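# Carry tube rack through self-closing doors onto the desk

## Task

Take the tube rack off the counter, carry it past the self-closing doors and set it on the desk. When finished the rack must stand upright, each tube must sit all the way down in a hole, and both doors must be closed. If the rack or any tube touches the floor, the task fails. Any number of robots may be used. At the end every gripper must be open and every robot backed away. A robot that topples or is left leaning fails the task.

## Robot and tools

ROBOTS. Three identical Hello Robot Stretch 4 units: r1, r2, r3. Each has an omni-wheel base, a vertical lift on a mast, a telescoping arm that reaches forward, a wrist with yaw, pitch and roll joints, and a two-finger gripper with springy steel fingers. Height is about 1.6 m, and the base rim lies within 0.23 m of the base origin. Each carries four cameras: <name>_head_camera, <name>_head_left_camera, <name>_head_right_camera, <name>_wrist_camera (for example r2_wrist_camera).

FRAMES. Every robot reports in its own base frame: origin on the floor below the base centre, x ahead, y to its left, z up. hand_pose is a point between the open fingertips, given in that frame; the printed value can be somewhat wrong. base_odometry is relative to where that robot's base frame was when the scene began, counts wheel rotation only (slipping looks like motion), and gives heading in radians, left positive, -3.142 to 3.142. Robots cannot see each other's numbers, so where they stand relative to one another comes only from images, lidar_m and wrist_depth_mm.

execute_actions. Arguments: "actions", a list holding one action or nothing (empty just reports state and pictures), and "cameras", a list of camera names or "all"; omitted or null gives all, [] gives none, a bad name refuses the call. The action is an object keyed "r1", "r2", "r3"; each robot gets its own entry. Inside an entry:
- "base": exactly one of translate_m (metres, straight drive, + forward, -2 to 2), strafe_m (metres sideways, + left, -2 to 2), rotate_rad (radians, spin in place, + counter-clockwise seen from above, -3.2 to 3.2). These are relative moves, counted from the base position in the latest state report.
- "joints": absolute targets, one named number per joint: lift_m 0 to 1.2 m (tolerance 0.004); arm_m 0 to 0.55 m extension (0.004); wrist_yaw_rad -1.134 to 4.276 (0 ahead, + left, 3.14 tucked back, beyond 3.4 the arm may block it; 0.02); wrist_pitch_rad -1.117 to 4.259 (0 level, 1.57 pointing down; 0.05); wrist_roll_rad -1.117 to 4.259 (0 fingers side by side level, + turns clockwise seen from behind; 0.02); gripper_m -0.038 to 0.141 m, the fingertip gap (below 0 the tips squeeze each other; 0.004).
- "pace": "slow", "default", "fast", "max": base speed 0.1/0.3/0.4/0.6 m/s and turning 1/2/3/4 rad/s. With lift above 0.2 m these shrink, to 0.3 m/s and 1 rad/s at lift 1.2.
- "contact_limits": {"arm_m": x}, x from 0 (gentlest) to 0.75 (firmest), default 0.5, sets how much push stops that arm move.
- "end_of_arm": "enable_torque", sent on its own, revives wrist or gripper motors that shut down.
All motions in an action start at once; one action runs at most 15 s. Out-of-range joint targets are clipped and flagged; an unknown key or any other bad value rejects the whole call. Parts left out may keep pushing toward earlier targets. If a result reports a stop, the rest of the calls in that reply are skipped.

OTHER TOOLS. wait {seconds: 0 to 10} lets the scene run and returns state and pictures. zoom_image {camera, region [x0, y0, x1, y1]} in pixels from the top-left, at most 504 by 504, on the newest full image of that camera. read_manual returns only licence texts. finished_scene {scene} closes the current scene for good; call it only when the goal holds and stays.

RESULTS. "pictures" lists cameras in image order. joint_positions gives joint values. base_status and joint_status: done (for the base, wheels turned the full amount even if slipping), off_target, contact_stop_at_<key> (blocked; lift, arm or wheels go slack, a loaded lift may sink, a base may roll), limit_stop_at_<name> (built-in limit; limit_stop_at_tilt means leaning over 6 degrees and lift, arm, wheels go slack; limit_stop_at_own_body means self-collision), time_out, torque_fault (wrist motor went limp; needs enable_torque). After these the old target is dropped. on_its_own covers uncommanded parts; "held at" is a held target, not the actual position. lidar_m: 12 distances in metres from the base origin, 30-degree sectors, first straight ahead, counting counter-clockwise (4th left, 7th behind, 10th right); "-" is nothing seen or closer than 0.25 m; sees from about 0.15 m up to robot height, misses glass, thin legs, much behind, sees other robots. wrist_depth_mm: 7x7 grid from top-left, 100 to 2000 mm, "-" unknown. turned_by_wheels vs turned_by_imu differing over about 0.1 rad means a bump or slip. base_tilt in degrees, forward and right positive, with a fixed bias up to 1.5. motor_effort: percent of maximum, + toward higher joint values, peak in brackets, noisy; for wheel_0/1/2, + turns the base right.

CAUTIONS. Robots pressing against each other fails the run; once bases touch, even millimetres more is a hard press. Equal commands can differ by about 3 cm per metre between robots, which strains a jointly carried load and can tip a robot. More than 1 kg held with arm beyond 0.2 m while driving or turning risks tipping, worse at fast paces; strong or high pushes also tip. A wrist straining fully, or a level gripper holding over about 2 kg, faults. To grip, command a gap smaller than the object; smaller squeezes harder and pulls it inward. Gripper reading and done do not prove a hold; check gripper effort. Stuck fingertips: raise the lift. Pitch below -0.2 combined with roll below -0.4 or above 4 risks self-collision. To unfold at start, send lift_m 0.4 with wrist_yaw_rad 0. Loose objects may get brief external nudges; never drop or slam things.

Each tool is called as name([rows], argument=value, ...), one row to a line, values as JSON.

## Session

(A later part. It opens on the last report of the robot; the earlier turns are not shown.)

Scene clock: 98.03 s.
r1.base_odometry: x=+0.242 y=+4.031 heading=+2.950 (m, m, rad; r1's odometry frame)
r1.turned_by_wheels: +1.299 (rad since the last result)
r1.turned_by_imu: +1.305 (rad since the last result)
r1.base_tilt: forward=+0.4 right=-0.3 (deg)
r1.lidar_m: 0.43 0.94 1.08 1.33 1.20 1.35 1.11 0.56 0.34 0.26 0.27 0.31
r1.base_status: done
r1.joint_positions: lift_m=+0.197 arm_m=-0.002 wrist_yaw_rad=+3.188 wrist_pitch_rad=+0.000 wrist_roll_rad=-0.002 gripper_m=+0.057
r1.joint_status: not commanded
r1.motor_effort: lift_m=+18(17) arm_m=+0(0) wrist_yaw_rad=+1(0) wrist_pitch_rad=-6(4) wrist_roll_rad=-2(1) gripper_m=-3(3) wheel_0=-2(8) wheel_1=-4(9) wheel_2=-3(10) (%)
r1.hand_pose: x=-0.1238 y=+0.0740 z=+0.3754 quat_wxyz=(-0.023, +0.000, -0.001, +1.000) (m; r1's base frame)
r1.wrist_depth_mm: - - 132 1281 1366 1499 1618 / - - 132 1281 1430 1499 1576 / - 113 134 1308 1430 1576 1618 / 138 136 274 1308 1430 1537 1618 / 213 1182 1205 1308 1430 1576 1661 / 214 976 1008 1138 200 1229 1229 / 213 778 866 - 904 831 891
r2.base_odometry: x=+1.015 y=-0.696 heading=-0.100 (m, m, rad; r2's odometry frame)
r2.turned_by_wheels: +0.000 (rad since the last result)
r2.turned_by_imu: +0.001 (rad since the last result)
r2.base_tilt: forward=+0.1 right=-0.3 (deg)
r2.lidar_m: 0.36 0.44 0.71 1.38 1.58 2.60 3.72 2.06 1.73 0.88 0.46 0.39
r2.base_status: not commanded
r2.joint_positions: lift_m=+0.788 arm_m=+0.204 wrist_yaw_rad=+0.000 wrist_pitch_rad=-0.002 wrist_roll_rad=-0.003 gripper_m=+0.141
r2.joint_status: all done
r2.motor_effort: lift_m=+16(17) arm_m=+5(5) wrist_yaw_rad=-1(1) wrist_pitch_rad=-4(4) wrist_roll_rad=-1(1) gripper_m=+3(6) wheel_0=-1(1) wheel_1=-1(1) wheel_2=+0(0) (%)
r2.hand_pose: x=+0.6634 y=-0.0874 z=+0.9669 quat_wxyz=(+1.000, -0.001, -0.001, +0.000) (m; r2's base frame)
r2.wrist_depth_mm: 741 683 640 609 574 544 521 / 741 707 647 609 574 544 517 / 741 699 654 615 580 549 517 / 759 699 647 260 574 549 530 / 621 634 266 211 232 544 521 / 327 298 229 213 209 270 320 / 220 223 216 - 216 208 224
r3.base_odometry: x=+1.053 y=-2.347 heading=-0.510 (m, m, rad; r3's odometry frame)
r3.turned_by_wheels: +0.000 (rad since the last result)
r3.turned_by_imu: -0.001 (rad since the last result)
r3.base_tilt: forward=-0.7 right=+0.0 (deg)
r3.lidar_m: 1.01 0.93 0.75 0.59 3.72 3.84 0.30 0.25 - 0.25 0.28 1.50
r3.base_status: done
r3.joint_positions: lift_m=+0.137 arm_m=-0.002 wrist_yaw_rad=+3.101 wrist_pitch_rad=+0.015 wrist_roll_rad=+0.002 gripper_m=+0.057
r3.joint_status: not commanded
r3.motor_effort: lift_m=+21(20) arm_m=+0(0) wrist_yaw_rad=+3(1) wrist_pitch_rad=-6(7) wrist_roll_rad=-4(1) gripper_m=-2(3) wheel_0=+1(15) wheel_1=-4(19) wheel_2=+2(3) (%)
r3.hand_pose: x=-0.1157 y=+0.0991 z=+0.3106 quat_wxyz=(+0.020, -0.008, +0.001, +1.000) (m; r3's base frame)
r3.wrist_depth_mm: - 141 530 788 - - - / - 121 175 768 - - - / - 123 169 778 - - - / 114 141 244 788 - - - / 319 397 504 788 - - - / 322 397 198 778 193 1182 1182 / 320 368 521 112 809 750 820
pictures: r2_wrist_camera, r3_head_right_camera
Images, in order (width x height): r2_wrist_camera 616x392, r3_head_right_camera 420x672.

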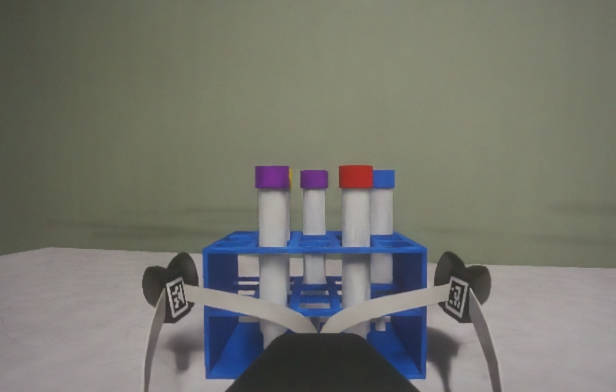

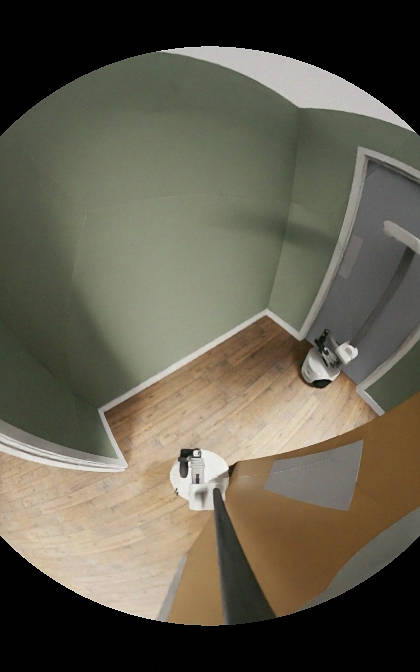

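execute_actions([
  {"r1": {"base": {"strafe_m": -0.12}, "pace": "slow"}, "r2": {"joints": {"arm_m": 0.218}}, "r3": {"base": {"strafe_m": -0.2}}},
], cameras=[])

execute_actions([
  {"r1": {"base": {"strafe_m": -0.3}}, "r2": {"joints": {"gripper_m": 0.087}}, "r3": {"base": {"strafe_m": -0.27}}},
], cameras=["r2_wrist_camera"])

execute_actions([
  {"r1": {"base": {"strafe_m": -0.35}}, "r2": {"joints": {"lift_m": 0.84}, "pace": "slow"}},
], cameras=["r2_wrist_camera", "r3_head_right_camera", "r1_head_right_camera"])

Scene clock: 108.90 s.
r1.base_odometry: x=+0.265 y=+4.148 heading=+2.950 (m, m, rad; r1's odometry frame)
r1.turned_by_wheels: +0.000 (rad since the last result)
r1.turned_by_imu: +0.000 (rad since the last result)
r1.base_tilt: forward=+0.3 right=-0.3 (deg)
r1.lidar_m: 0.41 0.99 1.12 1.33 1.26 1.30 1.08 0.39 0.25 - - 0.25
r1.base_status: done
r1.joint_positions: lift_m=+0.197 arm_m=-0.002 wrist_yaw_rad=+3.188 wrist_pitch_rad=+0.000 wrist_roll_rad=-0.002 gripper_m=+0.057
r1.joint_status: not commanded
r1.motor_effort: lift_m=+17(17) arm_m=+0(0) wrist_yaw_rad=+2(1) wrist_pitch_rad=-7(7) wrist_roll_rad=+1(2) gripper_m=-3(2) wheel_0=+17(21) wheel_1=-11(14) wheel_2=-5(8) (%)
r1.hand_pose: x=-0.1238 y=+0.0740 z=+0.3754 quat_wxyz=(-0.023, +0.000, -0.001, +1.000) (m; r1's base frame)
r1.wrist_depth_mm: - - 131 1255 1308 1397 1537 / - - 132 1255 1336 1464 1537 / - 113 134 1255 1397 1464 1576 / 139 136 273 1281 1366 1464 1576 / 213 750 1205 1255 1366 1464 1576 / 213 580 1008 1138 200 1229 1229 / 212 580 878 - 904 842 891
r2.base_odometry: x=+1.015 y=-0.696 heading=-0.100 (m, m, rad; r2's odometry frame)
r2.turned_by_wheels: +0.000 (rad since the last result)
r2.turned_by_imu: +0.001 (rad since the last result)
r2.base_tilt: forward=+0.0 right=-0.2 (deg)
r2.lidar_m: 0.38 0.44 0.72 1.39 1.60 2.61 3.72 2.08 1.73 0.88 0.47 0.38
r2.base_status: not commanded
r2.joint_positions: lift_m=+0.788 arm_m=+0.217 wrist_yaw_rad=+0.000 wrist_pitch_rad=-0.002 wrist_roll_rad=-0.003 gripper_m=+0.141
r2.joint_status: all done
r2.motor_effort: lift_m=+17(16) arm_m=+6(6) wrist_yaw_rad=-1(1) wrist_pitch_rad=-5(5) wrist_roll_rad=-1(1) gripper_m=+1(2) wheel_0=-1(1) wheel_1=+0(1) wheel_2=+0(0) (%)
r2.hand_pose: x=+0.6764 y=-0.0874 z=+0.9669 quat_wxyz=(+1.000, -0.001, -0.001, +0.000) (m; r2's base frame)
r2.wrist_depth_mm: 723 668 627 591 559 535 504 / 732 676 634 597 569 535 504 / 732 676 640 603 564 535 512 / 732 691 640 251 554 539 512 / 634 661 232 204 230 530 508 / 327 300 204 202 198 272 322 / 221 223 218 - 217 207 225
r3.base_odometry: x=+0.956 y=-2.522 heading=-0.511 (m, m, rad; r3's odometry frame)
r3.turned_by_wheels: +0.000 (rad since the last result)
r3.turned_by_imu: +0.000 (rad since the last result)
r3.base_tilt: forward=-0.7 right=+0.0 (deg)
r3.lidar_m: 1.12 1.02 1.00 0.79 3.90 0.49 0.25 0.25 - 0.25 1.25 1.47
r3.base_status: done
r3.joint_positions: lift_m=+0.137 arm_m=-0.002 wrist_yaw_rad=+3.101 wrist_pitch_rad=+0.015 wrist_roll_rad=+0.002 gripper_m=+0.057
r3.joint_status: not commanded
r3.motor_effort: lift_m=+20(20) arm_m=+0(0) wrist_yaw_rad=+2(3) wrist_pitch_rad=-6(6) wrist_roll_rad=-3(4) gripper_m=-2(5) wheel_0=+0(10) wheel_1=-4(9) wheel_2=+1(4) (%)
r3.hand_pose: x=-0.1157 y=+0.0991 z=+0.3106 quat_wxyz=(+0.020, -0.008, +0.001, +1.000) (m; r3's base frame)
r3.wrist_depth_mm: - 141 430 554 778 - - / - 121 176 554 778 - - / - 123 170 559 778 - - / 114 142 244 549 778 - - / 296 353 418 554 778 - - / 297 351 198 559 193 1182 1182 / 298 332 430 112 759 750 820
pictures: none
No camera images: the call's "cameras" was empty. Leave "cameras" out to get every camera's image.

Scene clock: 119.37 s.
r1.base_odometry: x=+0.333 y=+4.136 heading=-3.009 (m, m, rad; r1's odometry frame)
r1.turned_by_wheels: +0.325 (rad since the last result)
r1.turned_by_imu: +0.325 (rad since the last result)
r1.base_tilt: forward=+0.4 right=-0.2 (deg)
r1.lidar_m: 0.49 1.10 1.53 1.01 1.15 1.06 0.44 0.28 0.25 - 0.25 0.27
r1.base_status: strafe_m contact_stop (by the wheels' count: +0.011 of -0.300)
r1.joint_positions: lift_m=+0.197 arm_m=-0.002 wrist_yaw_rad=+3.188 wrist_pitch_rad=+0.000 wrist_roll_rad=-0.002 gripper_m=+0.057
r1.joint_status: not commanded
r1.on_its_own: the wheels are slack since a contact_stop
r1.motor_effort: lift_m=+17(17) arm_m=+0(0) wrist_yaw_rad=+1(0) wrist_pitch_rad=-6(6) wrist_roll_rad=+0(0) gripper_m=-3(2) wheel_0=+0(33) wheel_1=+0(35) wheel_2=+0(4) (%)
r1.hand_pose: x=-0.1238 y=+0.0739 z=+0.3754 quat_wxyz=(-0.023, +0.000, -0.001, +1.000) (m; r1's base frame)
r1.wrist_depth_mm: - - 131 1118 1098 1078 1060 / - - 132 1138 1098 1078 1098 / - 113 134 1138 1098 1098 1078 / 139 136 273 1138 1118 1118 1098 / 213 525 559 1160 1138 1118 1118 / 213 492 559 1138 200 1098 1118 / 213 459 569 - 904 842 878
r2.base_odometry: x=+1.015 y=-0.696 heading=-0.100 (m, m, rad; r2's odometry frame)
r2.turned_by_wheels: +0.000 (rad since the last result)
r2.turned_by_imu: +0.003 (rad since the last result)
r2.base_tilt: forward=+0.0 right=-0.2 (deg)
r2.lidar_m: 0.36 0.43 0.72 1.39 1.57 2.60 3.73 2.06 1.75 0.89 0.46 0.37
r2.base_status: not commanded
r2.joint_positions: lift_m=+0.788 arm_m=+0.217 wrist_yaw_rad=+0.000 wrist_pitch_rad=-0.002 wrist_roll_rad=-0.003 gripper_m=+0.087
r2.joint_status: all done
r2.motor_effort: lift_m=+17(17) arm_m=+5(5) wrist_yaw_rad=-2(2) wrist_pitch_rad=-4(4) wrist_roll_rad=+0(1) gripper_m=-14(14) wheel_0=-1(1) wheel_1=-1(1) wheel_2=+0(0) (%)
r2.hand_pose: x=+0.6764 y=-0.0874 z=+0.9669 quat_wxyz=(+1.000, -0.001, -0.001, +0.000) (m; r2's base frame)
r2.wrist_depth_mm: 723 676 634 597 559 539 512 / 732 676 640 597 569 535 504 / 723 683 640 603 574 535 517 / 723 676 640 245 245 544 512 / 627 676 236 236 208 535 512 / 329 276 195 231 191 193 322 / 221 210 217 - 202 213 224
r3.base_odometry: x=+0.824 y=-2.757 heading=-0.511 (m, m, rad; r3's odometry frame)
r3.turned_by_wheels: +0.000 (rad since the last result)
r3.turned_by_imu: -0.001 (rad since the last result)
r3.base_tilt: forward=-0.6 right=+0.1 (deg)
r3.lidar_m: 1.28 1.20 1.26 1.06 4.13 0.33 0.25 0.85 0.87 1.14 0.98 1.02
r3.base_status: done
r3.joint_positions: lift_m=+0.137 arm_m=-0.002 wrist_yaw_rad=+3.101 wrist_pitch_rad=+0.015 wrist_roll_rad=+0.002 gripper_m=+0.057
r3.joint_status: not commanded
r3.motor_effort: lift_m=+20(20) arm_m=+0(0) wrist_yaw_rad=+4(3) wrist_pitch_rad=-5(6) wrist_roll_rad=-1(2) gripper_m=-3(2) wheel_0=-1(11) wheel_1=-3(19) wheel_2=+0(1) (%)
r3.hand_pose: x=-0.1157 y=+0.0991 z=+0.3106 quat_wxyz=(+0.020, -0.008, +0.001, +1.000) (m; r3's base frame)
r3.wrist_depth_mm: - 141 377 452 554 707 - / - 121 176 449 549 699 - / - 123 170 449 549 707 - / 114 141 245 449 554 707 - / 287 330 370 449 544 707 - / 291 327 198 455 194 715 1182 / 291 319 379 112 569 676 820
pictures: r2_wrist_camera
Images, in order (width x height): r2_wrist_camera 616x392.

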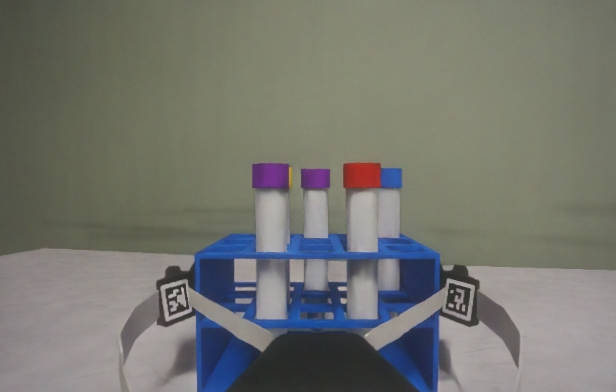

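not run: a stop came earlier in this reply.

execute_actions([
  {"r1": {"base": {"translate_m": 0.19}}, "r2": {"joints": {"lift_m": 0.84}, "pace": "slow"}},
], cameras=["r2_wrist_camera", "r3_head_right_camera"])

execute_actions([
  {"r1": {"base": {"strafe_m": -0.4}, "pace": "slow"}, "r2": {"joints": {"arm_m": 0.005}, "base": {"translate_m": -0.9}}},
], cameras=["r2_head_right_camera", "r1_head_right_camera"])

Scene clock: 126.53 s.
r1.base_odometry: x=+0.145 y=+4.111 heading=-3.008 (m, m, rad; r1's odometry frame)
r1.turned_by_wheels: +0.001 (rad since the last result)
r1.turned_by_imu: -0.002 (rad since the last result)
r1.base_tilt: forward=+0.3 right=-0.4 (deg)
r1.lidar_m: 0.51 0.90 1.28 1.06 1.05 1.26 0.60 0.27 0.25 - 0.25 0.28
r1.base_status: done
r1.joint_positions: lift_m=+0.197 arm_m=-0.002 wrist_yaw_rad=+3.188 wrist_pitch_rad=+0.000 wrist_roll_rad=-0.002 gripper_m=+0.057
r1.joint_status: not commanded
r1.motor_effort: lift_m=+17(17) arm_m=+0(0) wrist_yaw_rad=+1(0) wrist_pitch_rad=-4(7) wrist_roll_rad=-1(1) gripper_m=-2(3) wheel_0=+3(8) wheel_1=+4(9) wheel_2=-1(9) (%)
r1.hand_pose: x=-0.1238 y=+0.0739 z=+0.3754 quat_wxyz=(-0.023, +0.000, -0.001, +1.000) (m; r1's base frame)
r1.wrist_depth_mm: - - 131 1308 1281 1255 1255 / - - 132 1308 1281 1281 1255 / - 113 134 1336 1308 1281 1281 / 138 136 273 1336 1336 1308 1308 / 214 525 732 1336 1308 1308 1281 / 214 492 715 1118 200 1255 1229 / 212 462 759 - 904 842 891
r2.base_odometry: x=+1.015 y=-0.696 heading=-0.100 (m, m, rad; r2's odometry frame)
r2.turned_by_wheels: +0.000 (rad since the last result)
r2.turned_by_imu: +0.001 (rad since the last result)
r2.base_tilt: forward=+0.1 right=-0.2 (deg)
r2.lidar_m: 0.36 0.43 0.68 1.38 1.57 2.61 3.72 2.06 1.70 0.88 0.45 0.38
r2.base_status: not commanded
r2.joint_positions: lift_m=+0.840 arm_m=+0.217 wrist_yaw_rad=+0.000 wrist_pitch_rad=+0.000 wrist_roll_rad=-0.003 gripper_m=+0.087
r2.joint_status: all done
r2.motor_effort: lift_m=+22(27) arm_m=+6(5) wrist_yaw_rad=-1(2) wrist_pitch_rad=-8(8) wrist_roll_rad=-1(1) gripper_m=-13(15) wheel_0=-1(1) wheel_1=-1(1) wheel_2=+0(0) (%)
r2.hand_pose: x=+0.6764 y=-0.0874 z=+1.0181 quat_wxyz=(+1.000, -0.001, +0.000, +0.000) (m; r2's base frame)
r2.wrist_depth_mm: 723 683 634 597 564 535 508 / 723 676 627 603 564 535 508 / 723 683 634 597 559 535 508 / 732 683 640 247 245 539 517 / 741 691 237 236 207 535 517 / 473 404 196 232 191 191 462 / 322 307 233 - 204 310 336
r3.base_odometry: x=+0.824 y=-2.757 heading=-0.511 (m, m, rad; r3's odometry frame)
r3.turned_by_wheels: +0.000 (rad since the last result)
r3.turned_by_imu: +0.000 (rad since the last result)
r3.base_tilt: forward=-0.7 right=+0.0 (deg)
r3.lidar_m: 1.30 1.19 1.24 1.07 4.12 0.33 0.25 0.85 0.87 1.15 1.08 1.03
r3.base_status: not commanded
r3.joint_positions: lift_m=+0.137 arm_m=-0.002 wrist_yaw_rad=+3.101 wrist_pitch_rad=+0.015 wrist_roll_rad=+0.002 gripper_m=+0.057
r3.joint_status: not commanded
r3.motor_effort: lift_m=+20(21) arm_m=+0(0) wrist_yaw_rad=+2(3) wrist_pitch_rad=-5(5) wrist_roll_rad=-1(3) gripper_m=-2(4) wheel_0=-1(1) wheel_1=-3(3) wheel_2=+0(0) (%)
r3.hand_pose: x=-0.1157 y=+0.0991 z=+0.3106 quat_wxyz=(+0.020, -0.008, +0.001, +1.000) (m; r3's base frame)
r3.wrist_depth_mm: - 141 377 449 549 715 - / - 121 176 452 554 707 - / - 123 170 449 549 715 - / 114 141 245 449 549 707 - / 287 327 373 452 544 715 - / 293 330 198 449 193 707 1182 / 291 319 379 112 569 676 820
pictures: r2_wrist_camera, r3_head_right_camera
Images, in order (width x height): r2_wrist_camera 616x392, r3_head_right_camera 420x672.

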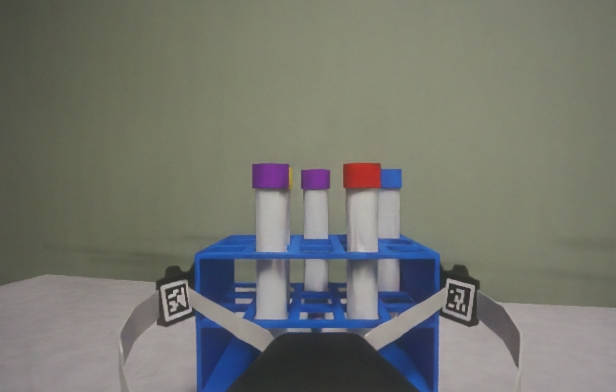

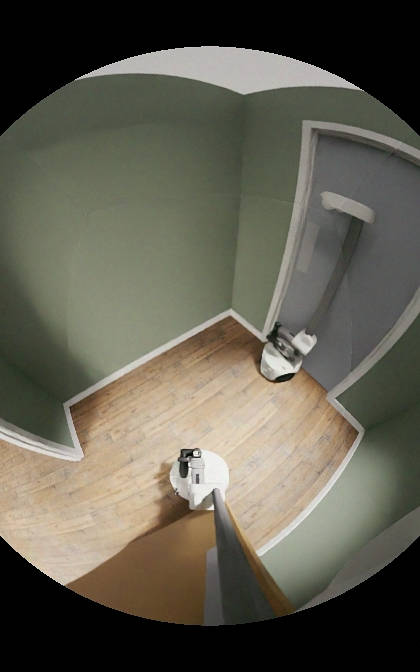

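Scene clock: 131.67 s.
r1.base_odometry: x=+0.092 y=+4.507 heading=-3.009 (m, m, rad; r1's odometry frame)
r1.turned_by_wheels: +0.000 (rad since the last result)
r1.turned_by_imu: -0.003 (rad since the last result)
r1.base_tilt: forward=+0.3 right=-0.3 (deg)
r1.lidar_m: 0.57 0.32 1.23 1.43 1.48 0.58 0.27 0.25 - 0.25 0.34 1.98
r1.base_status: done
r1.joint_positions: lift_m=+0.197 arm_m=-0.002 wrist_yaw_rad=+3.188 wrist_pitch_rad=+0.000 wrist_roll_rad=-0.002 gripper_m=+0.057
r1.joint_status: not commanded
r1.motor_effort: lift_m=+17(17) arm_m=+0(0) wrist_yaw_rad=+0(1) wrist_pitch_rad=-5(7) wrist_roll_rad=+0(1) gripper_m=-4(3) wheel_0=+6(18) wheel_1=-14(20) wheel_2=+1(3) (%)
r1.hand_pose: x=-0.1238 y=+0.0739 z=+0.3754 quat_wxyz=(-0.023, +0.000, -0.001, +1.000) (m; r1's base frame)
r1.wrist_depth_mm: - - 132 517 691 1281 1281 / - - 132 517 699 1281 1255 / - 113 134 525 707 1281 1281 / 139 136 273 530 715 1308 1308 / 213 336 392 539 723 1308 1308 / 213 330 382 492 200 1229 1229 / 213 324 397 - 732 831 878
r2.base_odometry: x=+0.120 y=-0.606 heading=-0.101 (m, m, rad; r2's odometry frame)
r2.turned_by_wheels: +0.000 (rad since the last result)
r2.turned_by_imu: +0.002 (rad since the last result)
r2.base_tilt: forward=+0.0 right=-0.2 (deg)
r2.lidar_m: 0.42 1.43 1.58 1.58 1.80 2.83 2.83 1.34 1.39 1.52 1.52 0.49
r2.base_status: done
r2.joint_positions: lift_m=+0.840 arm_m=+0.006 wrist_yaw_rad=+0.000 wrist_pitch_rad=+0.000 wrist_roll_rad=-0.003 gripper_m=+0.087
r2.joint_status: all done
r2.motor_effort: lift_m=+21(22) arm_m=-5(6) wrist_yaw_rad=-1(2) wrist_pitch_rad=-8(8) wrist_roll_rad=-1(1) gripper_m=-14(14) wheel_0=-1(5) wheel_1=-1(6) wheel_2=+0(9) (%)
r2.hand_pose: x=+0.4653 y=-0.0874 z=+1.0181 quat_wxyz=(+1.000, -0.001, +0.000, +0.000) (m; r2's base frame)
r2.wrist_depth_mm: 1756 1921 1808 1708 1576 1499 1464 / 1708 1921 1808 1708 1618 1576 1464 / 1708 1921 1808 1661 1537 1537 1499 / 1708 - 1863 245 246 1499 1464 / 1708 1921 237 236 208 976 917 / 1808 1863 195 232 191 191 931 / 1708 1182 233 - 203 976 946
r3.base_odometry: x=+0.824 y=-2.757 heading=-0.511 (m, m, rad; r3's odometry frame)
r3.turned_by_wheels: +0.000 (rad since the last result)
r3.turned_by_imu: +0.000 (rad since the last result)
r3.base_tilt: forward=-0.7 right=+0.0 (deg)
r3.lidar_m: 1.27 1.19 1.24 1.09 4.12 0.34 0.25 0.86 0.86 1.14 1.37 1.45
r3.base_status: not commanded
r3.joint_positions: lift_m=+0.137 arm_m=-0.002 wrist_yaw_rad=+3.101 wrist_pitch_rad=+0.015 wrist_roll_rad=+0.002 gripper_m=+0.057
r3.joint_status: not commanded
r3.motor_effort: lift_m=+21(20) arm_m=+0(0) wrist_yaw_rad=+2(1) wrist_pitch_rad=-6(6) wrist_roll_rad=-3(1) gripper_m=+1(1) wheel_0=-2(1) wheel_1=-3(3) wheel_2=+0(0) (%)
r3.hand_pose: x=-0.1157 y=+0.0991 z=+0.3106 quat_wxyz=(+0.020, -0.008, +0.001, +1.000) (m; r3's base frame)
r3.wrist_depth_mm: - 141 379 449 544 707 - / - 121 176 449 549 715 - / - 123 169 445 554 699 - / 114 141 243 445 549 699 - / 289 329 375 449 554 715 - / 293 330 198 449 193 707 1229 / 290 315 377 112 564 691 809
pictures: r1_head_right_camera, r2_head_right_camera
Images, in order (width x height): r1_head_right_camera 420x672, r2_head_right_camera 420x672.

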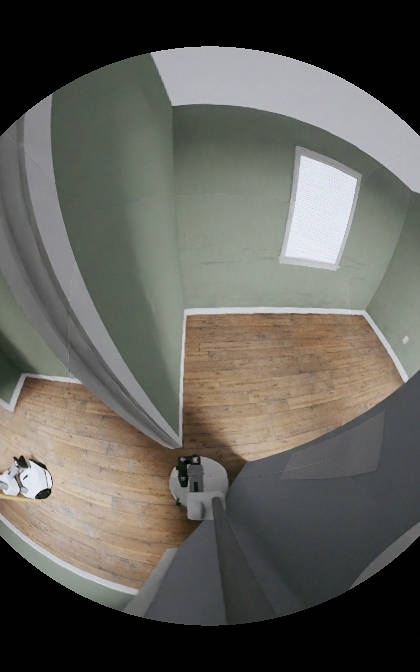

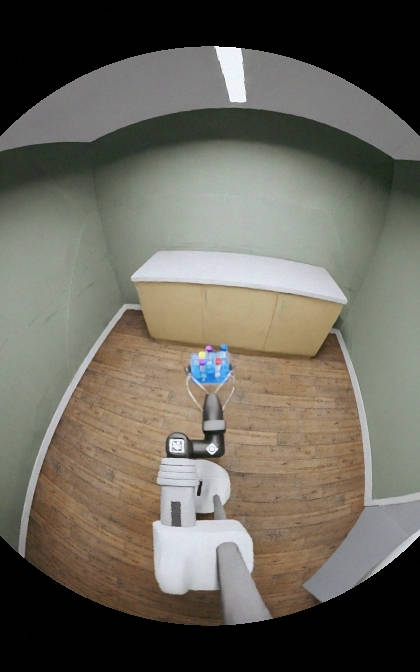

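execute_actions([
  {"r1": {"base": {"rotate_rad": -0.48}, "pace": "slow"}, "r2": {"base": {"translate_m": -0.25}}},
], cameras=[])

execute_actions([
  {"r1": {"base": {"strafe_m": -0.4}, "pace": "slow"}, "r2": {"base": {"translate_m": -1.1}}},
], cameras=[])

execute_actions([
  {"r1": {"base": {"strafe_m": -0.4}}, "r2": {"base": {"rotate_rad": -1.5}, "pace": "slow"}},
], cameras=["r2_head_left_camera", "r1_head_right_camera", "r2_head_camera"])

Scene clock: 179.07 s.
r1.base_odometry: x=+0.091 y=+4.507 heading=+2.795 (m, m, rad; r1's odometry frame)
r1.turned_by_wheels: -0.479 (rad since the last result)
r1.turned_by_imu: -0.484 (rad since the last result)
r1.base_tilt: forward=+0.2 right=-0.3 (deg)
r1.lidar_m: 1.97 0.48 0.31 1.30 1.43 1.57 0.50 0.25 0.25 - 0.25 0.37
r1.base_status: done
r1.joint_positions: lift_m=+0.197 arm_m=-0.002 wrist_yaw_rad=+3.188 wrist_pitch_rad=+0.000 wrist_roll_rad=-0.002 gripper_m=+0.057
r1.joint_status: not commanded
r1.motor_effort: lift_m=+17(17) arm_m=+0(0) wrist_yaw_rad=+0(0) wrist_pitch_rad=-7(6) wrist_roll_rad=+1(0) gripper_m=-2(4) wheel_0=+11(10) wheel_1=-6(12) wheel_2=+8(14) (%)
r1.hand_pose: x=-0.1238 y=+0.0739 z=+0.3754 quat_wxyz=(-0.023, +0.000, -0.001, +1.000) (m; r1's base frame)
r1.wrist_depth_mm: - - 132 1430 1618 1808 - / - - 132 1464 1618 1921 - / - 113 134 1499 1661 1921 - / 139 137 272 1464 1661 1921 - / 214 445 597 1537 1708 1863 - / 213 424 559 1118 200 1229 1205 / 213 404 603 - 904 831 878
r2.base_odometry: x=-0.129 y=-0.581 heading=-0.101 (m, m, rad; r2's odometry frame)
r2.turned_by_wheels: +0.000 (rad since the last result)
r2.turned_by_imu: +0.001 (rad since the last result)
r2.base_tilt: forward=+0.0 right=-0.3 (deg)
r2.lidar_m: 0.40 1.72 1.64 1.62 1.86 2.59 2.57 1.16 1.22 1.48 1.68 0.49
r2.base_status: done
r2.joint_positions: lift_m=+0.840 arm_m=+0.006 wrist_yaw_rad=+0.000 wrist_pitch_rad=+0.000 wrist_roll_rad=-0.003 gripper_m=+0.087
r2.joint_status: not commanded
r2.motor_effort: lift_m=+21(21) arm_m=-5(5) wrist_yaw_rad=+0(0) wrist_pitch_rad=-8(9) wrist_roll_rad=-1(1) gripper_m=-13(13) wheel_0=-2(7) wheel_1=-1(5) wheel_2=+0(10) (%)
r2.hand_pose: x=+0.4653 y=-0.0874 z=+1.0181 quat_wxyz=(+1.000, -0.001, +0.000, +0.000) (m; r2's base frame)
r2.wrist_depth_mm: 1708 - - 1921 1808 1708 1708 / 1756 - - 1863 1808 1756 1618 / 1808 - - 1921 1921 1756 1661 / 1756 - - 243 246 1756 1618 / 1756 - 236 233 208 1205 1138 / 1708 - 197 232 192 192 1118 / 1756 - 234 - 203 1182 1118
r3.base_odometry: x=+0.824 y=-2.757 heading=-0.511 (m, m, rad; r3's odometry frame)
r3.turned_by_wheels: +0.000 (rad since the last result)
r3.turned_by_imu: +0.001 (rad since the last result)
r3.base_tilt: forward=-0.8 right=+0.0 (deg)
r3.lidar_m: 1.28 1.20 1.24 1.05 4.12 0.33 0.25 0.83 0.86 1.14 1.39 1.39
r3.base_status: not commanded
r3.joint_positions: lift_m=+0.137 arm_m=-0.002 wrist_yaw_rad=+3.101 wrist_pitch_rad=+0.015 wrist_roll_rad=+0.002 gripper_m=+0.057
r3.joint_status: not commanded
r3.motor_effort: lift_m=+20(20) arm_m=+0(0) wrist_yaw_rad=+2(3) wrist_pitch_rad=-5(4) wrist_roll_rad=-3(0) gripper_m=-2(2) wheel_0=-1(1) wheel_1=-3(3) wheel_2=+0(1) (%)
r3.hand_pose: x=-0.1157 y=+0.0991 z=+0.3106 quat_wxyz=(+0.020, -0.008, +0.001, +1.000) (m; r3's base frame)
r3.wrist_depth_mm: - 141 379 445 549 715 - / - 121 175 449 549 707 - / - 122 170 449 549 699 - / 114 141 244 449 549 707 - / 287 329 375 449 549 715 - / 290 329 198 445 193 707 1182 / 293 315 379 112 564 683 820
pictures: none
No camera images: the call's "cameras" was empty. Leave "cameras" out to get every camera's image.

Scene clock: 184.20 s.
r1.base_odometry: x=+0.227 y=+4.882 heading=+2.795 (m, m, rad; r1's odometry frame)
r1.turned_by_wheels: +0.000 (rad since the last result)
r1.turned_by_imu: -0.003 (rad since the last result)
r1.base_tilt: forward=+0.2 right=-0.2 (deg)
r1.lidar_m: 0.84 1.68 0.67 0.69 1.76 0.43 0.25 - - 0.25 0.69 0.73
r1.base_status: done
r1.joint_positions: lift_m=+0.197 arm_m=-0.002 wrist_yaw_rad=+3.188 wrist_pitch_rad=+0.000 wrist_roll_rad=-0.002 gripper_m=+0.057
r1.joint_status: not commanded
r1.motor_effort: lift_m=+17(17) arm_m=+0(0) wrist_yaw_rad=+0(1) wrist_pitch_rad=-7(6) wrist_roll_rad=+1(0) gripper_m=-3(4) wheel_0=+5(16) wheel_1=-10(17) wheel_2=+0(6) (%)
r1.hand_pose: x=-0.1238 y=+0.0739 z=+0.3754 quat_wxyz=(-0.023, +0.000, -0.001, +1.000) (m; r1's base frame)
r1.wrist_depth_mm: - - 132 452 585 1661 1863 / - - 132 459 597 1618 1863 / - 113 134 462 591 1618 1921 / 139 136 273 466 603 1661 1921 / 214 324 366 473 615 1661 1921 / 213 319 357 449 201 1229 1205 / 212 310 373 - 654 831 878
r2.base_odometry: x=-1.224 y=-0.470 heading=-0.101 (m, m, rad; r2's odometry frame)
r2.turned_by_wheels: +0.000 (rad since the last result)
r2.turned_by_imu: +0.002 (rad since the last result)
r2.base_tilt: forward=+0.0 right=-0.2 (deg)
r2.lidar_m: 0.43 2.25 1.87 1.86 1.83 1.47 1.46 1.50 1.25 0.83 0.75 0.49
r2.base_status: done
r2.joint_positions: lift_m=+0.840 arm_m=+0.006 wrist_yaw_rad=+0.000 wrist_pitch_rad=+0.000 wrist_roll_rad=-0.003 gripper_m=+0.087
r2.joint_status: not commanded
r2.motor_effort: lift_m=+21(21) arm_m=-6(5) wrist_yaw_rad=+0(1) wrist_pitch_rad=-8(8) wrist_roll_rad=+0(1) gripper_m=-16(15) wheel_0=-2(5) wheel_1=-1(6) wheel_2=-2(10) (%)
r2.hand_pose: x=+0.4653 y=-0.0874 z=+1.0181 quat_wxyz=(+1.000, -0.001, +0.000, +0.000) (m; r2's base frame)
r2.wrist_depth_mm: - - - - - - - / - - - - - - - / - - - - - - - / - - - 244 245 - - / - - 237 236 208 - - / - - 195 233 191 191 - / 1983 - 233 - 204 - -
r3.base_odometry: x=+0.824 y=-2.757 heading=-0.511 (m, m, rad; r3's odometry frame)
r3.turned_by_wheels: +0.000 (rad since the last result)
r3.turned_by_imu: +0.000 (rad since the last result)
r3.base_tilt: forward=-0.7 right=+0.0 (deg)
r3.lidar_m: 1.30 1.21 1.22 1.10 4.14 0.33 0.25 0.83 0.88 1.12 1.33 1.47
r3.base_status: not commanded
r3.joint_positions: lift_m=+0.137 arm_m=-0.002 wrist_yaw_rad=+3.101 wrist_pitch_rad=+0.015 wrist_roll_rad=+0.002 gripper_m=+0.057
r3.joint_status: not commanded
r3.motor_effort: lift_m=+20(21) arm_m=-1(0) wrist_yaw_rad=+1(3) wrist_pitch_rad=-5(4) wrist_roll_rad=-4(1) gripper_m=-3(5) wheel_0=-1(2) wheel_1=-3(3) wheel_2=+0(0) (%)
r3.hand_pose: x=-0.1157 y=+0.0991 z=+0.3106 quat_wxyz=(+0.020, -0.008, +0.001, +1.000) (m; r3's base frame)
r3.wrist_depth_mm: - 141 379 452 544 715 - / - 121 176 445 554 699 - / - 122 170 449 554 715 - / 114 141 243 449 554 699 - / 289 330 370 452 544 715 - / 291 330 198 449 194 699 1182 / 290 317 382 112 569 691 831
pictures: none
No camera images: the call's "cameras" was empty. Leave "cameras" out to get every camera's image.

Scene clock: 187.00 s.
r1.base_odometry: x=+0.363 y=+5.258 heading=+2.795 (m, m, rad; r1's odometry frame)
r1.turned_by_wheels: +0.000 (rad since the last result)
r1.turned_by_imu: -0.002 (rad since the last result)
r1.base_tilt: forward=+0.5 right=-0.3 (deg)
r1.lidar_m: 0.65 0.63 1.16 1.06 0.70 0.27 0.25 0.25 1.93 2.33 2.27 0.84
r1.base_status: done
r1.joint_positions: lift_m=+0.197 arm_m=-0.002 wrist_yaw_rad=+3.188 wrist_pitch_rad=+0.000 wrist_roll_rad=-0.002 gripper_m=+0.057
r1.joint_status: not commanded
r1.motor_effort: lift_m=+17(17) arm_m=+0(0) wrist_yaw_rad=+1(0) wrist_pitch_rad=-5(6) wrist_roll_rad=+0(1) gripper_m=-4(3) wheel_0=+2(9) wheel_1=-4(23) wheel_2=+2(4) (%)
r1.hand_pose: x=-0.1238 y=+0.0739 z=+0.3754 quat_wxyz=(-0.023, +0.000, -0.001, +1.000) (m; r1's base frame)
r1.wrist_depth_mm: - - 131 366 407 466 530 / - - 132 370 413 477 535 / - 113 134 373 418 477 544 / 139 136 273 375 418 480 549 / 213 310 332 379 424 492 559 / 213 309 330 370 200 492 564 / 213 307 338 - 442 500 580
r2.base_odometry: x=-1.224 y=-0.470 heading=-1.601 (m, m, rad; r2's odometry frame)
r2.turned_by_wheels: -1.500 (rad since the last result)
r2.turned_by_imu: -1.490 (rad since the last result)
r2.base_tilt: forward=+0.0 right=-0.2 (deg)
r2.lidar_m: 0.43 0.67 0.65 2.60 2.14 1.87 1.87 1.74 1.46 1.47 1.45 0.50
r2.base_status: done
r2.joint_positions: lift_m=+0.840 arm_m=+0.006 wrist_yaw_rad=+0.000 wrist_pitch_rad=+0.000 wrist_roll_rad=-0.003 gripper_m=+0.087
r2.joint_status: not commanded
r2.motor_effort: lift_m=+21(21) arm_m=-5(5) wrist_yaw_rad=-1(1) wrist_pitch_rad=-9(9) wrist_roll_rad=-1(1) gripper_m=-15(13) wheel_0=+2(4) wheel_1=-1(6) wheel_2=+0(5) (%)
r2.hand_pose: x=+0.4653 y=-0.0874 z=+1.0181 quat_wxyz=(+1.000, -0.001, +0.000, +0.000) (m; r2's base frame)
r2.wrist_depth_mm: 991 1336 - - 960 917 854 / 976 1308 - - 946 904 878 / 991 1308 - - 960 917 878 / 976 1366 - 245 247 917 854 / 1008 1336 236 198 209 931 866 / 991 1118 196 209 193 193 866 / 1008 1281 235 - 204 946 878
r3.base_odometry: x=+0.824 y=-2.757 heading=-0.511 (m, m, rad; r3's odometry frame)
r3.turned_by_wheels: +0.000 (rad since the last result)
r3.turned_by_imu: +0.000 (rad since the last result)
r3.base_tilt: forward=-0.7 right=+0.0 (deg)
r3.lidar_m: 1.30 1.21 1.24 1.08 4.14 0.36 0.25 0.83 0.87 1.13 1.34 1.46
r3.base_status: not commanded
r3.joint_positions: lift_m=+0.137 arm_m=-0.002 wrist_yaw_rad=+3.101 wrist_pitch_rad=+0.015 wrist_roll_rad=+0.002 gripper_m=+0.057
r3.joint_status: not commanded
r3.motor_effort: lift_m=+20(21) arm_m=+0(0) wrist_yaw_rad=+1(1) wrist_pitch_rad=-6(5) wrist_roll_rad=-3(0) gripper_m=-2(4) wheel_0=-2(1) wheel_1=-3(3) wheel_2=+0(0) (%)
r3.hand_pose: x=-0.1157 y=+0.0991 z=+0.3106 quat_wxyz=(+0.020, -0.008, +0.001, +1.000) (m; r3's base frame)
r3.wrist_depth_mm: - 141 379 449 554 707 - / - 121 176 449 554 715 - / - 123 170 452 554 715 - / 114 142 243 449 549 707 - / 289 329 375 449 544 699 - / 291 327 198 452 193 707 1182 / 291 315 382 112 564 683 820
pictures: r1_head_right_camera, r2_head_camera, r2_head_left_camera
Images, in order (width x height): r1_head_right_camera 420x672, r2_head_camera 420x560, r2_head_left_camera 420x672.

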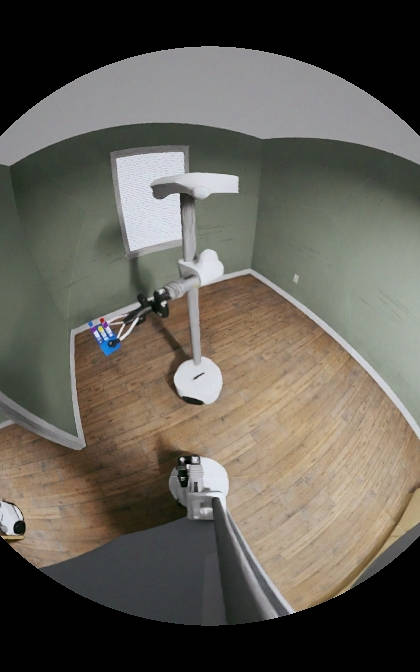

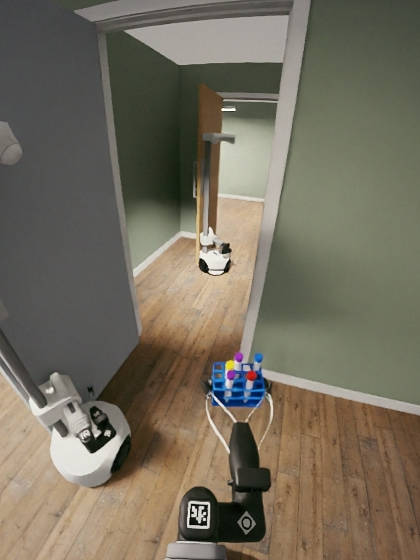

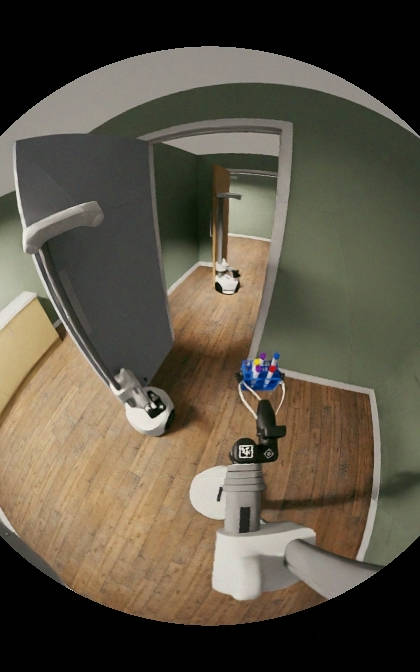

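execute_actions(actions=[], cameras=["r2_head_camera", "r2_head_left_camera", "r2_head_right_camera", "r1_head_left_camera", "r3_head_left_camera", "r2_wrist_camera"])

Scene clock: 203.60 s.
r1.base_odometry: x=+0.363 y=+5.258 heading=+2.795 (m, m, rad; r1's odometry frame)
r1.turned_by_wheels: +0.000 (rad since the last result)
r1.turned_by_imu: -0.001 (rad since the last result)
r1.base_tilt: forward=+0.3 right=-0.4 (deg)
r1.lidar_m: 0.65 0.63 1.16 1.05 0.69 0.28 0.25 0.25 1.94 2.34 2.27 0.83
r1.base_status: done
r1.joint_positions: lift_m=+0.197 arm_m=-0.002 wrist_yaw_rad=+3.188 wrist_pitch_rad=+0.000 wrist_roll_rad=-0.002 gripper_m=+0.057
r1.joint_status: not commanded
r1.motor_effort: lift_m=+17(17) arm_m=+0(0) wrist_yaw_rad=+0(0) wrist_pitch_rad=-5(6) wrist_roll_rad=-2(1) gripper_m=-2(3) wheel_0=+2(9) wheel_1=-4(23) wheel_2=+2(4) (%)
r1.hand_pose: x=-0.1238 y=+0.0739 z=+0.3754 quat_wxyz=(-0.023, +0.000, -0.001, +1.000) (m; r1's base frame)
r1.wrist_depth_mm: - - 131 366 410 466 530 / - - 132 370 415 469 535 / - 113 134 373 418 477 544 / 138 136 272 377 421 484 554 / 213 310 332 379 424 488 559 / 213 307 330 370 200 496 564 / 212 307 338 - 442 504 574
r2.base_odometry: x=-1.224 y=-0.470 heading=-1.601 (m, m, rad; r2's odometry frame)
r2.turned_by_wheels: +0.000 (rad since the last result)
r2.turned_by_imu: +0.001 (rad since the last result)
r2.base_tilt: forward=+0.0 right=-0.3 (deg)
r2.lidar_m: 0.41 0.65 0.65 2.61 2.16 1.86 1.87 1.74 1.46 1.47 1.45 0.49
r2.base_status: done
r2.joint_positions: lift_m=+0.840 arm_m=+0.006 wrist_yaw_rad=+0.000 wrist_pitch_rad=+0.000 wrist_roll_rad=-0.003 gripper_m=+0.087
r2.joint_status: not commanded
r2.motor_effort: lift_m=+21(21) arm_m=-5(5) wrist_yaw_rad=-1(1) wrist_pitch_rad=-8(9) wrist_roll_rad=-1(1) gripper_m=-11(13) wheel_0=+2(4) wheel_1=+0(6) wheel_2=+0(5) (%)
r2.hand_pose: x=+0.4653 y=-0.0874 z=+1.0181 quat_wxyz=(+1.000, -0.001, +0.000, +0.000) (m; r2's base frame)
r2.wrist_depth_mm: 1008 1308 - - 960 931 854 / 976 1336 - - 991 917 878 / 1008 1336 - - 976 917 866 / 1008 1308 - 242 245 931 866 / 1008 1308 236 198 208 917 866 / 976 1138 196 209 192 192 891 / 976 1281 233 - 204 917 878
r3.base_odometry: x=+0.824 y=-2.757 heading=-0.511 (m, m, rad; r3's odometry frame)
r3.turned_by_wheels: +0.000 (rad since the last result)
r3.turned_by_imu: +0.000 (rad since the last result)
r3.base_tilt: forward=-0.7 right=+0.0 (deg)
r3.lidar_m: 1.29 1.20 1.24 1.07 4.11 0.31 0.25 0.85 0.87 1.15 1.33 1.47
r3.base_status: not commanded
r3.joint_positions: lift_m=+0.137 arm_m=-0.002 wrist_yaw_rad=+3.101 wrist_pitch_rad=+0.015 wrist_roll_rad=+0.002 gripper_m=+0.057
r3.joint_status: not commanded
r3.motor_effort: lift_m=+20(21) arm_m=+0(0) wrist_yaw_rad=+2(1) wrist_pitch_rad=-5(5) wrist_roll_rad=-1(0) gripper_m=-5(4) wheel_0=-1(1) wheel_1=-3(3) wheel_2=+0(0) (%)
r3.hand_pose: x=-0.1157 y=+0.0991 z=+0.3106 quat_wxyz=(+0.020, -0.008, +0.001, +1.000) (m; r3's base frame)
r3.wrist_depth_mm: - 141 379 445 549 699 - / - 121 176 452 549 715 - / - 123 170 449 554 715 - / 114 141 244 449 549 715 - / 289 329 373 449 549 707 - / 291 330 199 452 194 715 1182 / 291 315 379 112 574 676 820
pictures: r1_head_left_camera, r2_head_camera, r2_head_left_camera, r2_head_right_camera, r2_wrist_camera, r3_head_left_camera
Images, in order (width x height): r1_head_left_camera 420x672, r2_head_camera 420x560, r2_head_left_camera 420x672, r2_head_right_camera 420x672, r2_wrist_camera 616x392, r3_head_left_camera 420x672.

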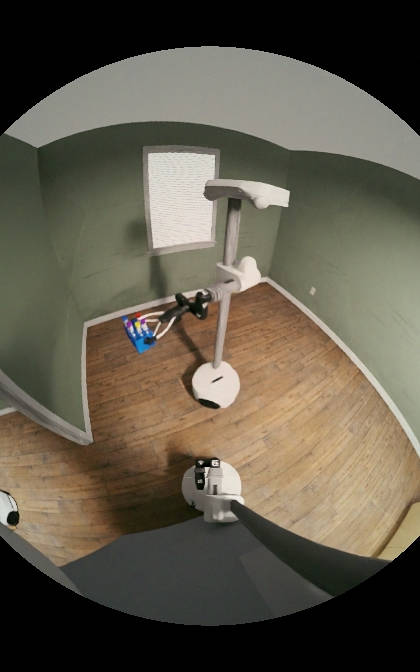

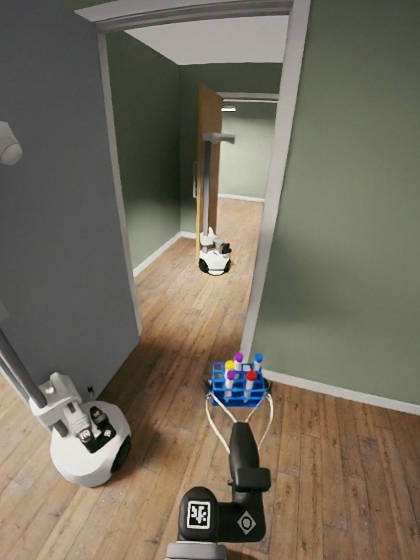

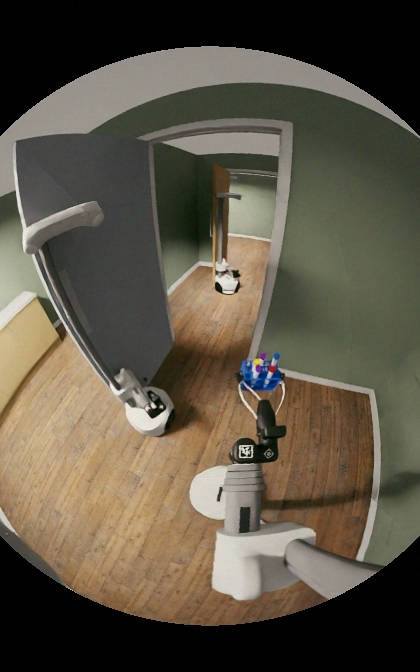

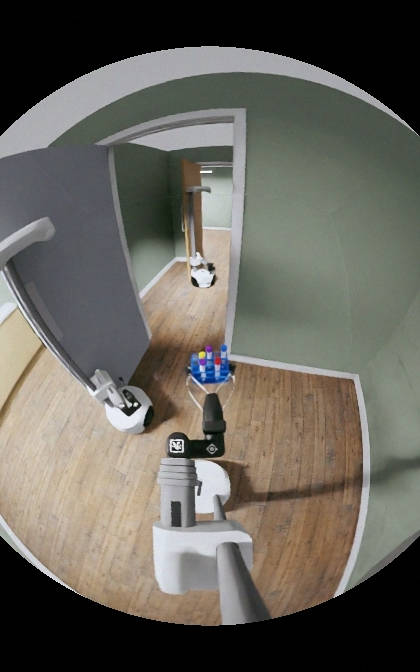

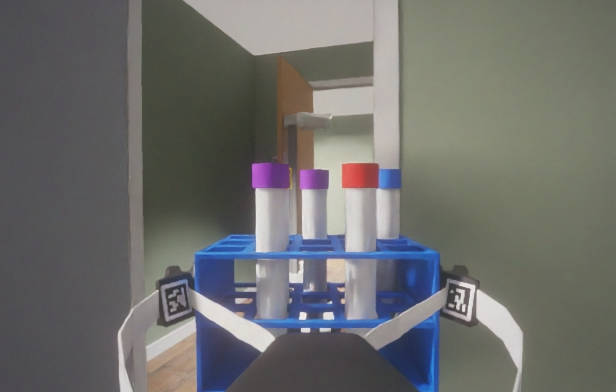

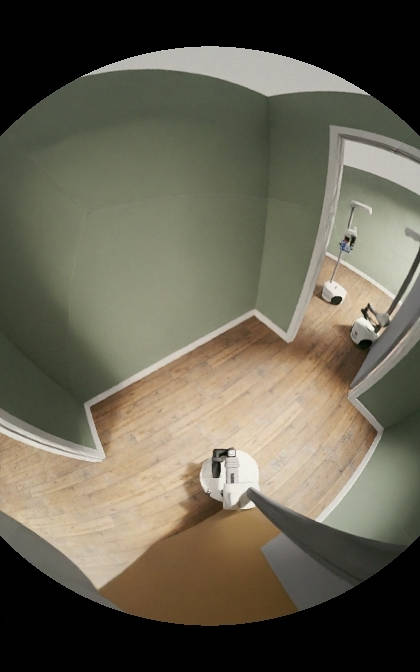

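execute_actions([
  {"r2": {"base": {"rotate_rad": 0.06}, "pace": "slow"}},
], cameras=[])

execute_actions([
  {"r2": {"base": {"translate_m": 0.6}}},
], cameras=["r2_head_camera", "r2_head_left_camera", "r1_head_left_camera"])

Scene clock: 217.70 s.
r1.base_odometry: x=+0.363 y=+5.258 heading=+2.795 (m, m, rad; r1's odometry frame)
r1.turned_by_wheels: +0.000 (rad since the last result)
r1.turned_by_imu: -0.001 (rad since the last result)
r1.base_tilt: forward=+0.3 right=-0.3 (deg)
r1.lidar_m: 0.67 0.60 1.17 1.05 0.69 0.27 0.25 0.26 1.94 2.33 2.28 0.83
r1.base_status: not commanded
r1.joint_positions: lift_m=+0.197 arm_m=-0.002 wrist_yaw_rad=+3.188 wrist_pitch_rad=+0.000 wrist_roll_rad=-0.002 gripper_m=+0.057
r1.joint_status: not commanded
r1.motor_effort: lift_m=+17(17) arm_m=+0(0) wrist_yaw_rad=+0(1) wrist_pitch_rad=-5(7) wrist_roll_rad=-2(1) gripper_m=-2(3) wheel_0=+2(2) wheel_1=-4(4) wheel_2=+2(2) (%)
r1.hand_pose: x=-0.1238 y=+0.0739 z=+0.3754 quat_wxyz=(-0.023, +0.000, -0.001, +1.000) (m; r1's base frame)
r1.wrist_depth_mm: - - 131 366 410 466 525 / - - 132 368 413 473 535 / - 113 134 373 415 477 544 / 139 136 273 377 424 477 554 / 213 310 332 377 424 488 559 / 213 309 330 370 200 492 564 / 212 307 338 - 442 504 574
r2.base_odometry: x=-1.224 y=-0.470 heading=-1.542 (m, m, rad; r2's odometry frame)
r2.turned_by_wheels: +0.060 (rad since the last result)
r2.turned_by_imu: +0.060 (rad since the last result)
r2.base_tilt: forward=+0.0 right=-0.2 (deg)
r2.lidar_m: 0.43 0.65 0.67 2.61 2.07 1.87 1.86 1.68 1.46 1.48 1.39 0.47
r2.base_status: done
r2.joint_positions: lift_m=+0.840 arm_m=+0.006 wrist_yaw_rad=+0.000 wrist_pitch_rad=+0.000 wrist_roll_rad=-0.003 gripper_m=+0.087
r2.joint_status: not commanded
r2.motor_effort: lift_m=+21(21) arm_m=-5(5) wrist_yaw_rad=-1(1) wrist_pitch_rad=-8(8) wrist_roll_rad=-1(1) gripper_m=-15(13) wheel_0=-3(3) wheel_1=-1(4) wheel_2=-2(3) (%)
r2.hand_pose: x=+0.4653 y=-0.0874 z=+1.0181 quat_wxyz=(+1.000, -0.001, +0.000, +0.000) (m; r2's base frame)
r2.wrist_depth_mm: 931 1205 - - - 917 842 / 931 1182 - - - 917 842 / 917 1182 - - - 917 854 / 946 1205 - 243 245 917 854 / 931 1205 236 198 208 931 854 / 931 1060 196 210 193 193 854 / 946 1182 234 - 202 931 878
r3.base_odometry: x=+0.824 y=-2.757 heading=-0.511 (m, m, rad; r3's odometry frame)
r3.turned_by_wheels: +0.000 (rad since the last result)
r3.turned_by_imu: +0.000 (rad since the last result)
r3.base_tilt: forward=-0.7 right=+0.0 (deg)
r3.lidar_m: 1.30 1.19 1.23 1.09 4.14 0.31 0.25 0.84 0.86 1.11 1.34 1.49
r3.base_status: not commanded
r3.joint_positions: lift_m=+0.137 arm_m=-0.002 wrist_yaw_rad=+3.101 wrist_pitch_rad=+0.015 wrist_roll_rad=+0.002 gripper_m=+0.057
r3.joint_status: not commanded
r3.motor_effort: lift_m=+20(20) arm_m=+0(0) wrist_yaw_rad=+3(1) wrist_pitch_rad=-6(5) wrist_roll_rad=-3(3) gripper_m=-3(3) wheel_0=-1(1) wheel_1=-3(3) wheel_2=+0(0) (%)
r3.hand_pose: x=-0.1157 y=+0.0991 z=+0.3106 quat_wxyz=(+0.020, -0.008, +0.001, +1.000) (m; r3's base frame)
r3.wrist_depth_mm: - 141 377 445 549 707 - / - 121 175 449 554 699 - / - 122 170 452 549 707 - / 114 141 242 445 554 707 - / 290 329 373 445 549 715 - / 293 329 198 449 194 715 1182 / 290 315 382 112 569 683 831
pictures: none
No camera images: the call's "cameras" was empty. Leave "cameras" out to get every camera's image.

Scene clock: 221.20 s.
r1.base_odometry: x=+0.363 y=+5.258 heading=+2.795 (m, m, rad; r1's odometry frame)
r1.turned_by_wheels: +0.000 (rad since the last result)
r1.turned_by_imu: -0.001 (rad since the last result)
r1.base_tilt: forward=+0.4 right=-0.4 (deg)
r1.lidar_m: 2.30 0.37 0.38 0.68 0.71 0.27 0.25 0.25 1.93 2.33 2.28 2.39
r1.base_status: not commanded
r1.joint_positions: lift_m=+0.197 arm_m=-0.002 wrist_yaw_rad=+3.188 wrist_pitch_rad=+0.000 wrist_roll_rad=-0.002 gripper_m=+0.057
r1.joint_status: not commanded
r1.motor_effort: lift_m=+18(17) arm_m=+0(0) wrist_yaw_rad=+0(0) wrist_pitch_rad=-6(6) wrist_roll_rad=+0(0) gripper_m=-3(3) wheel_0=+2(2) wheel_1=-4(4) wheel_2=+2(2) (%)
r1.hand_pose: x=-0.1238 y=+0.0739 z=+0.3754 quat_wxyz=(-0.023, +0.000, -0.001, +1.000) (m; r1's base frame)
r1.wrist_depth_mm: - - 132 364 410 469 535 / - - 132 370 415 473 530 / - 113 134 373 418 473 544 / 138 136 272 375 421 488 554 / 213 310 330 379 424 488 559 / 213 309 330 370 200 492 564 / 211 306 338 - 442 500 574
r2.base_odometry: x=-1.206 y=-1.070 heading=-1.541 (m, m, rad; r2's odometry frame)
r2.turned_by_wheels: +0.000 (rad since the last result)
r2.turned_by_imu: +0.000 (rad since the last result)
r2.base_tilt: forward=+0.0 right=-0.2 (deg)
r2.lidar_m: 0.42 0.85 0.41 0.37 0.51 2.44 2.45 1.87 1.70 1.23 0.78 0.52
r2.base_status: done
r2.joint_positions: lift_m=+0.840 arm_m=+0.006 wrist_yaw_rad=+0.000 wrist_pitch_rad=+0.000 wrist_roll_rad=-0.003 gripper_m=+0.087
r2.joint_status: not commanded
r2.motor_effort: lift_m=+21(22) arm_m=-5(6) wrist_yaw_rad=-1(1) wrist_pitch_rad=-8(8) wrist_roll_rad=+0(1) gripper_m=-14(13) wheel_0=+1(8) wheel_1=+1(5) wheel_2=+1(10) (%)
r2.hand_pose: x=+0.4654 y=-0.0874 z=+1.0181 quat_wxyz=(+1.000, -0.001, +0.000, +0.000) (m; r2's base frame)
r2.wrist_depth_mm: 798 1708 - - - - 366 / 778 1708 - - - - 366 / 798 1708 - - - - 366 / 798 1708 - 244 246 - 368 / 778 1708 236 198 207 - 368 / 788 1537 195 209 191 192 368 / 788 1708 233 - 204 - 373
r3.base_odometry: x=+0.824 y=-2.757 heading=-0.511 (m, m, rad; r3's odometry frame)
r3.turned_by_wheels: +0.000 (rad since the last result)
r3.turned_by_imu: +0.000 (rad since the last result)
r3.base_tilt: forward=-0.7 right=+0.0 (deg)
r3.lidar_m: 1.28 1.21 1.24 1.05 4.14 0.35 0.25 0.85 0.86 1.14 1.35 1.48
r3.base_status: not commanded
r3.joint_positions: lift_m=+0.137 arm_m=-0.002 wrist_yaw_rad=+3.101 wrist_pitch_rad=+0.015 wrist_roll_rad=+0.002 gripper_m=+0.057
r3.joint_status: not commanded
r3.motor_effort: lift_m=+20(20) arm_m=+0(0) wrist_yaw_rad=+1(2) wrist_pitch_rad=-5(6) wrist_roll_rad=-1(2) gripper_m=-3(4) wheel_0=-2(1) wheel_1=-2(3) wheel_2=+0(0) (%)
r3.hand_pose: x=-0.1157 y=+0.0991 z=+0.3106 quat_wxyz=(+0.020, -0.008, +0.001, +1.000) (m; r3's base frame)
r3.wrist_depth_mm: - 141 379 449 549 715 - / - 121 175 449 554 715 - / - 123 170 449 549 707 - / 114 141 243 449 549 699 - / 289 329 373 449 549 723 - / 291 332 199 449 194 715 1182 / 291 315 382 112 569 683 820
pictures: r1_head_left_camera, r2_head_camera, r2_head_left_camera
Images, in order (width x height): r1_head_left_camera 420x672, r2_head_camera 420x560, r2_head_left_camera 420x672.

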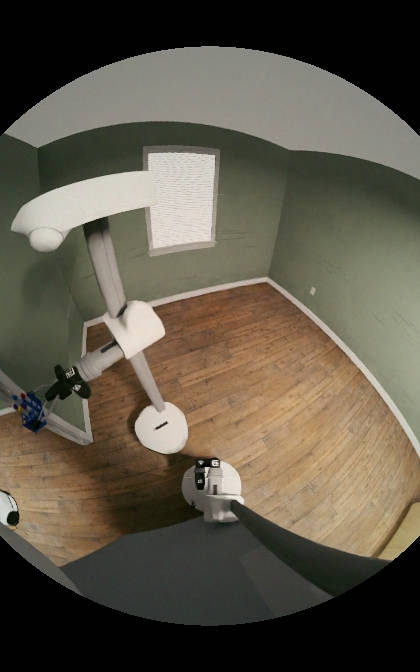

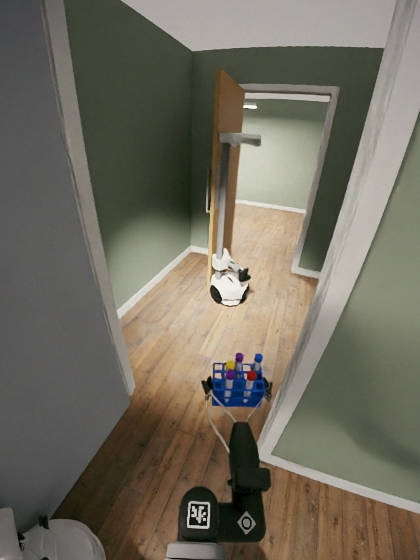

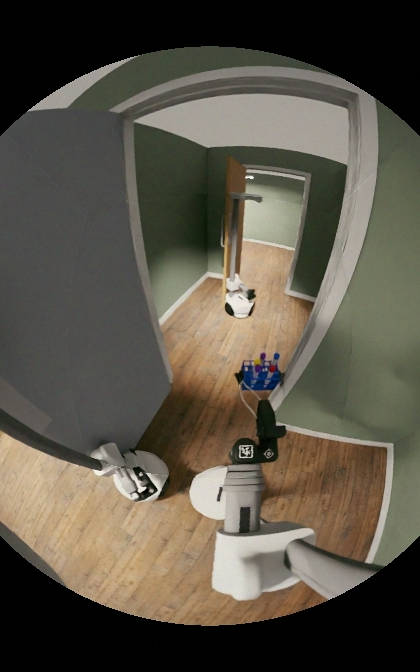

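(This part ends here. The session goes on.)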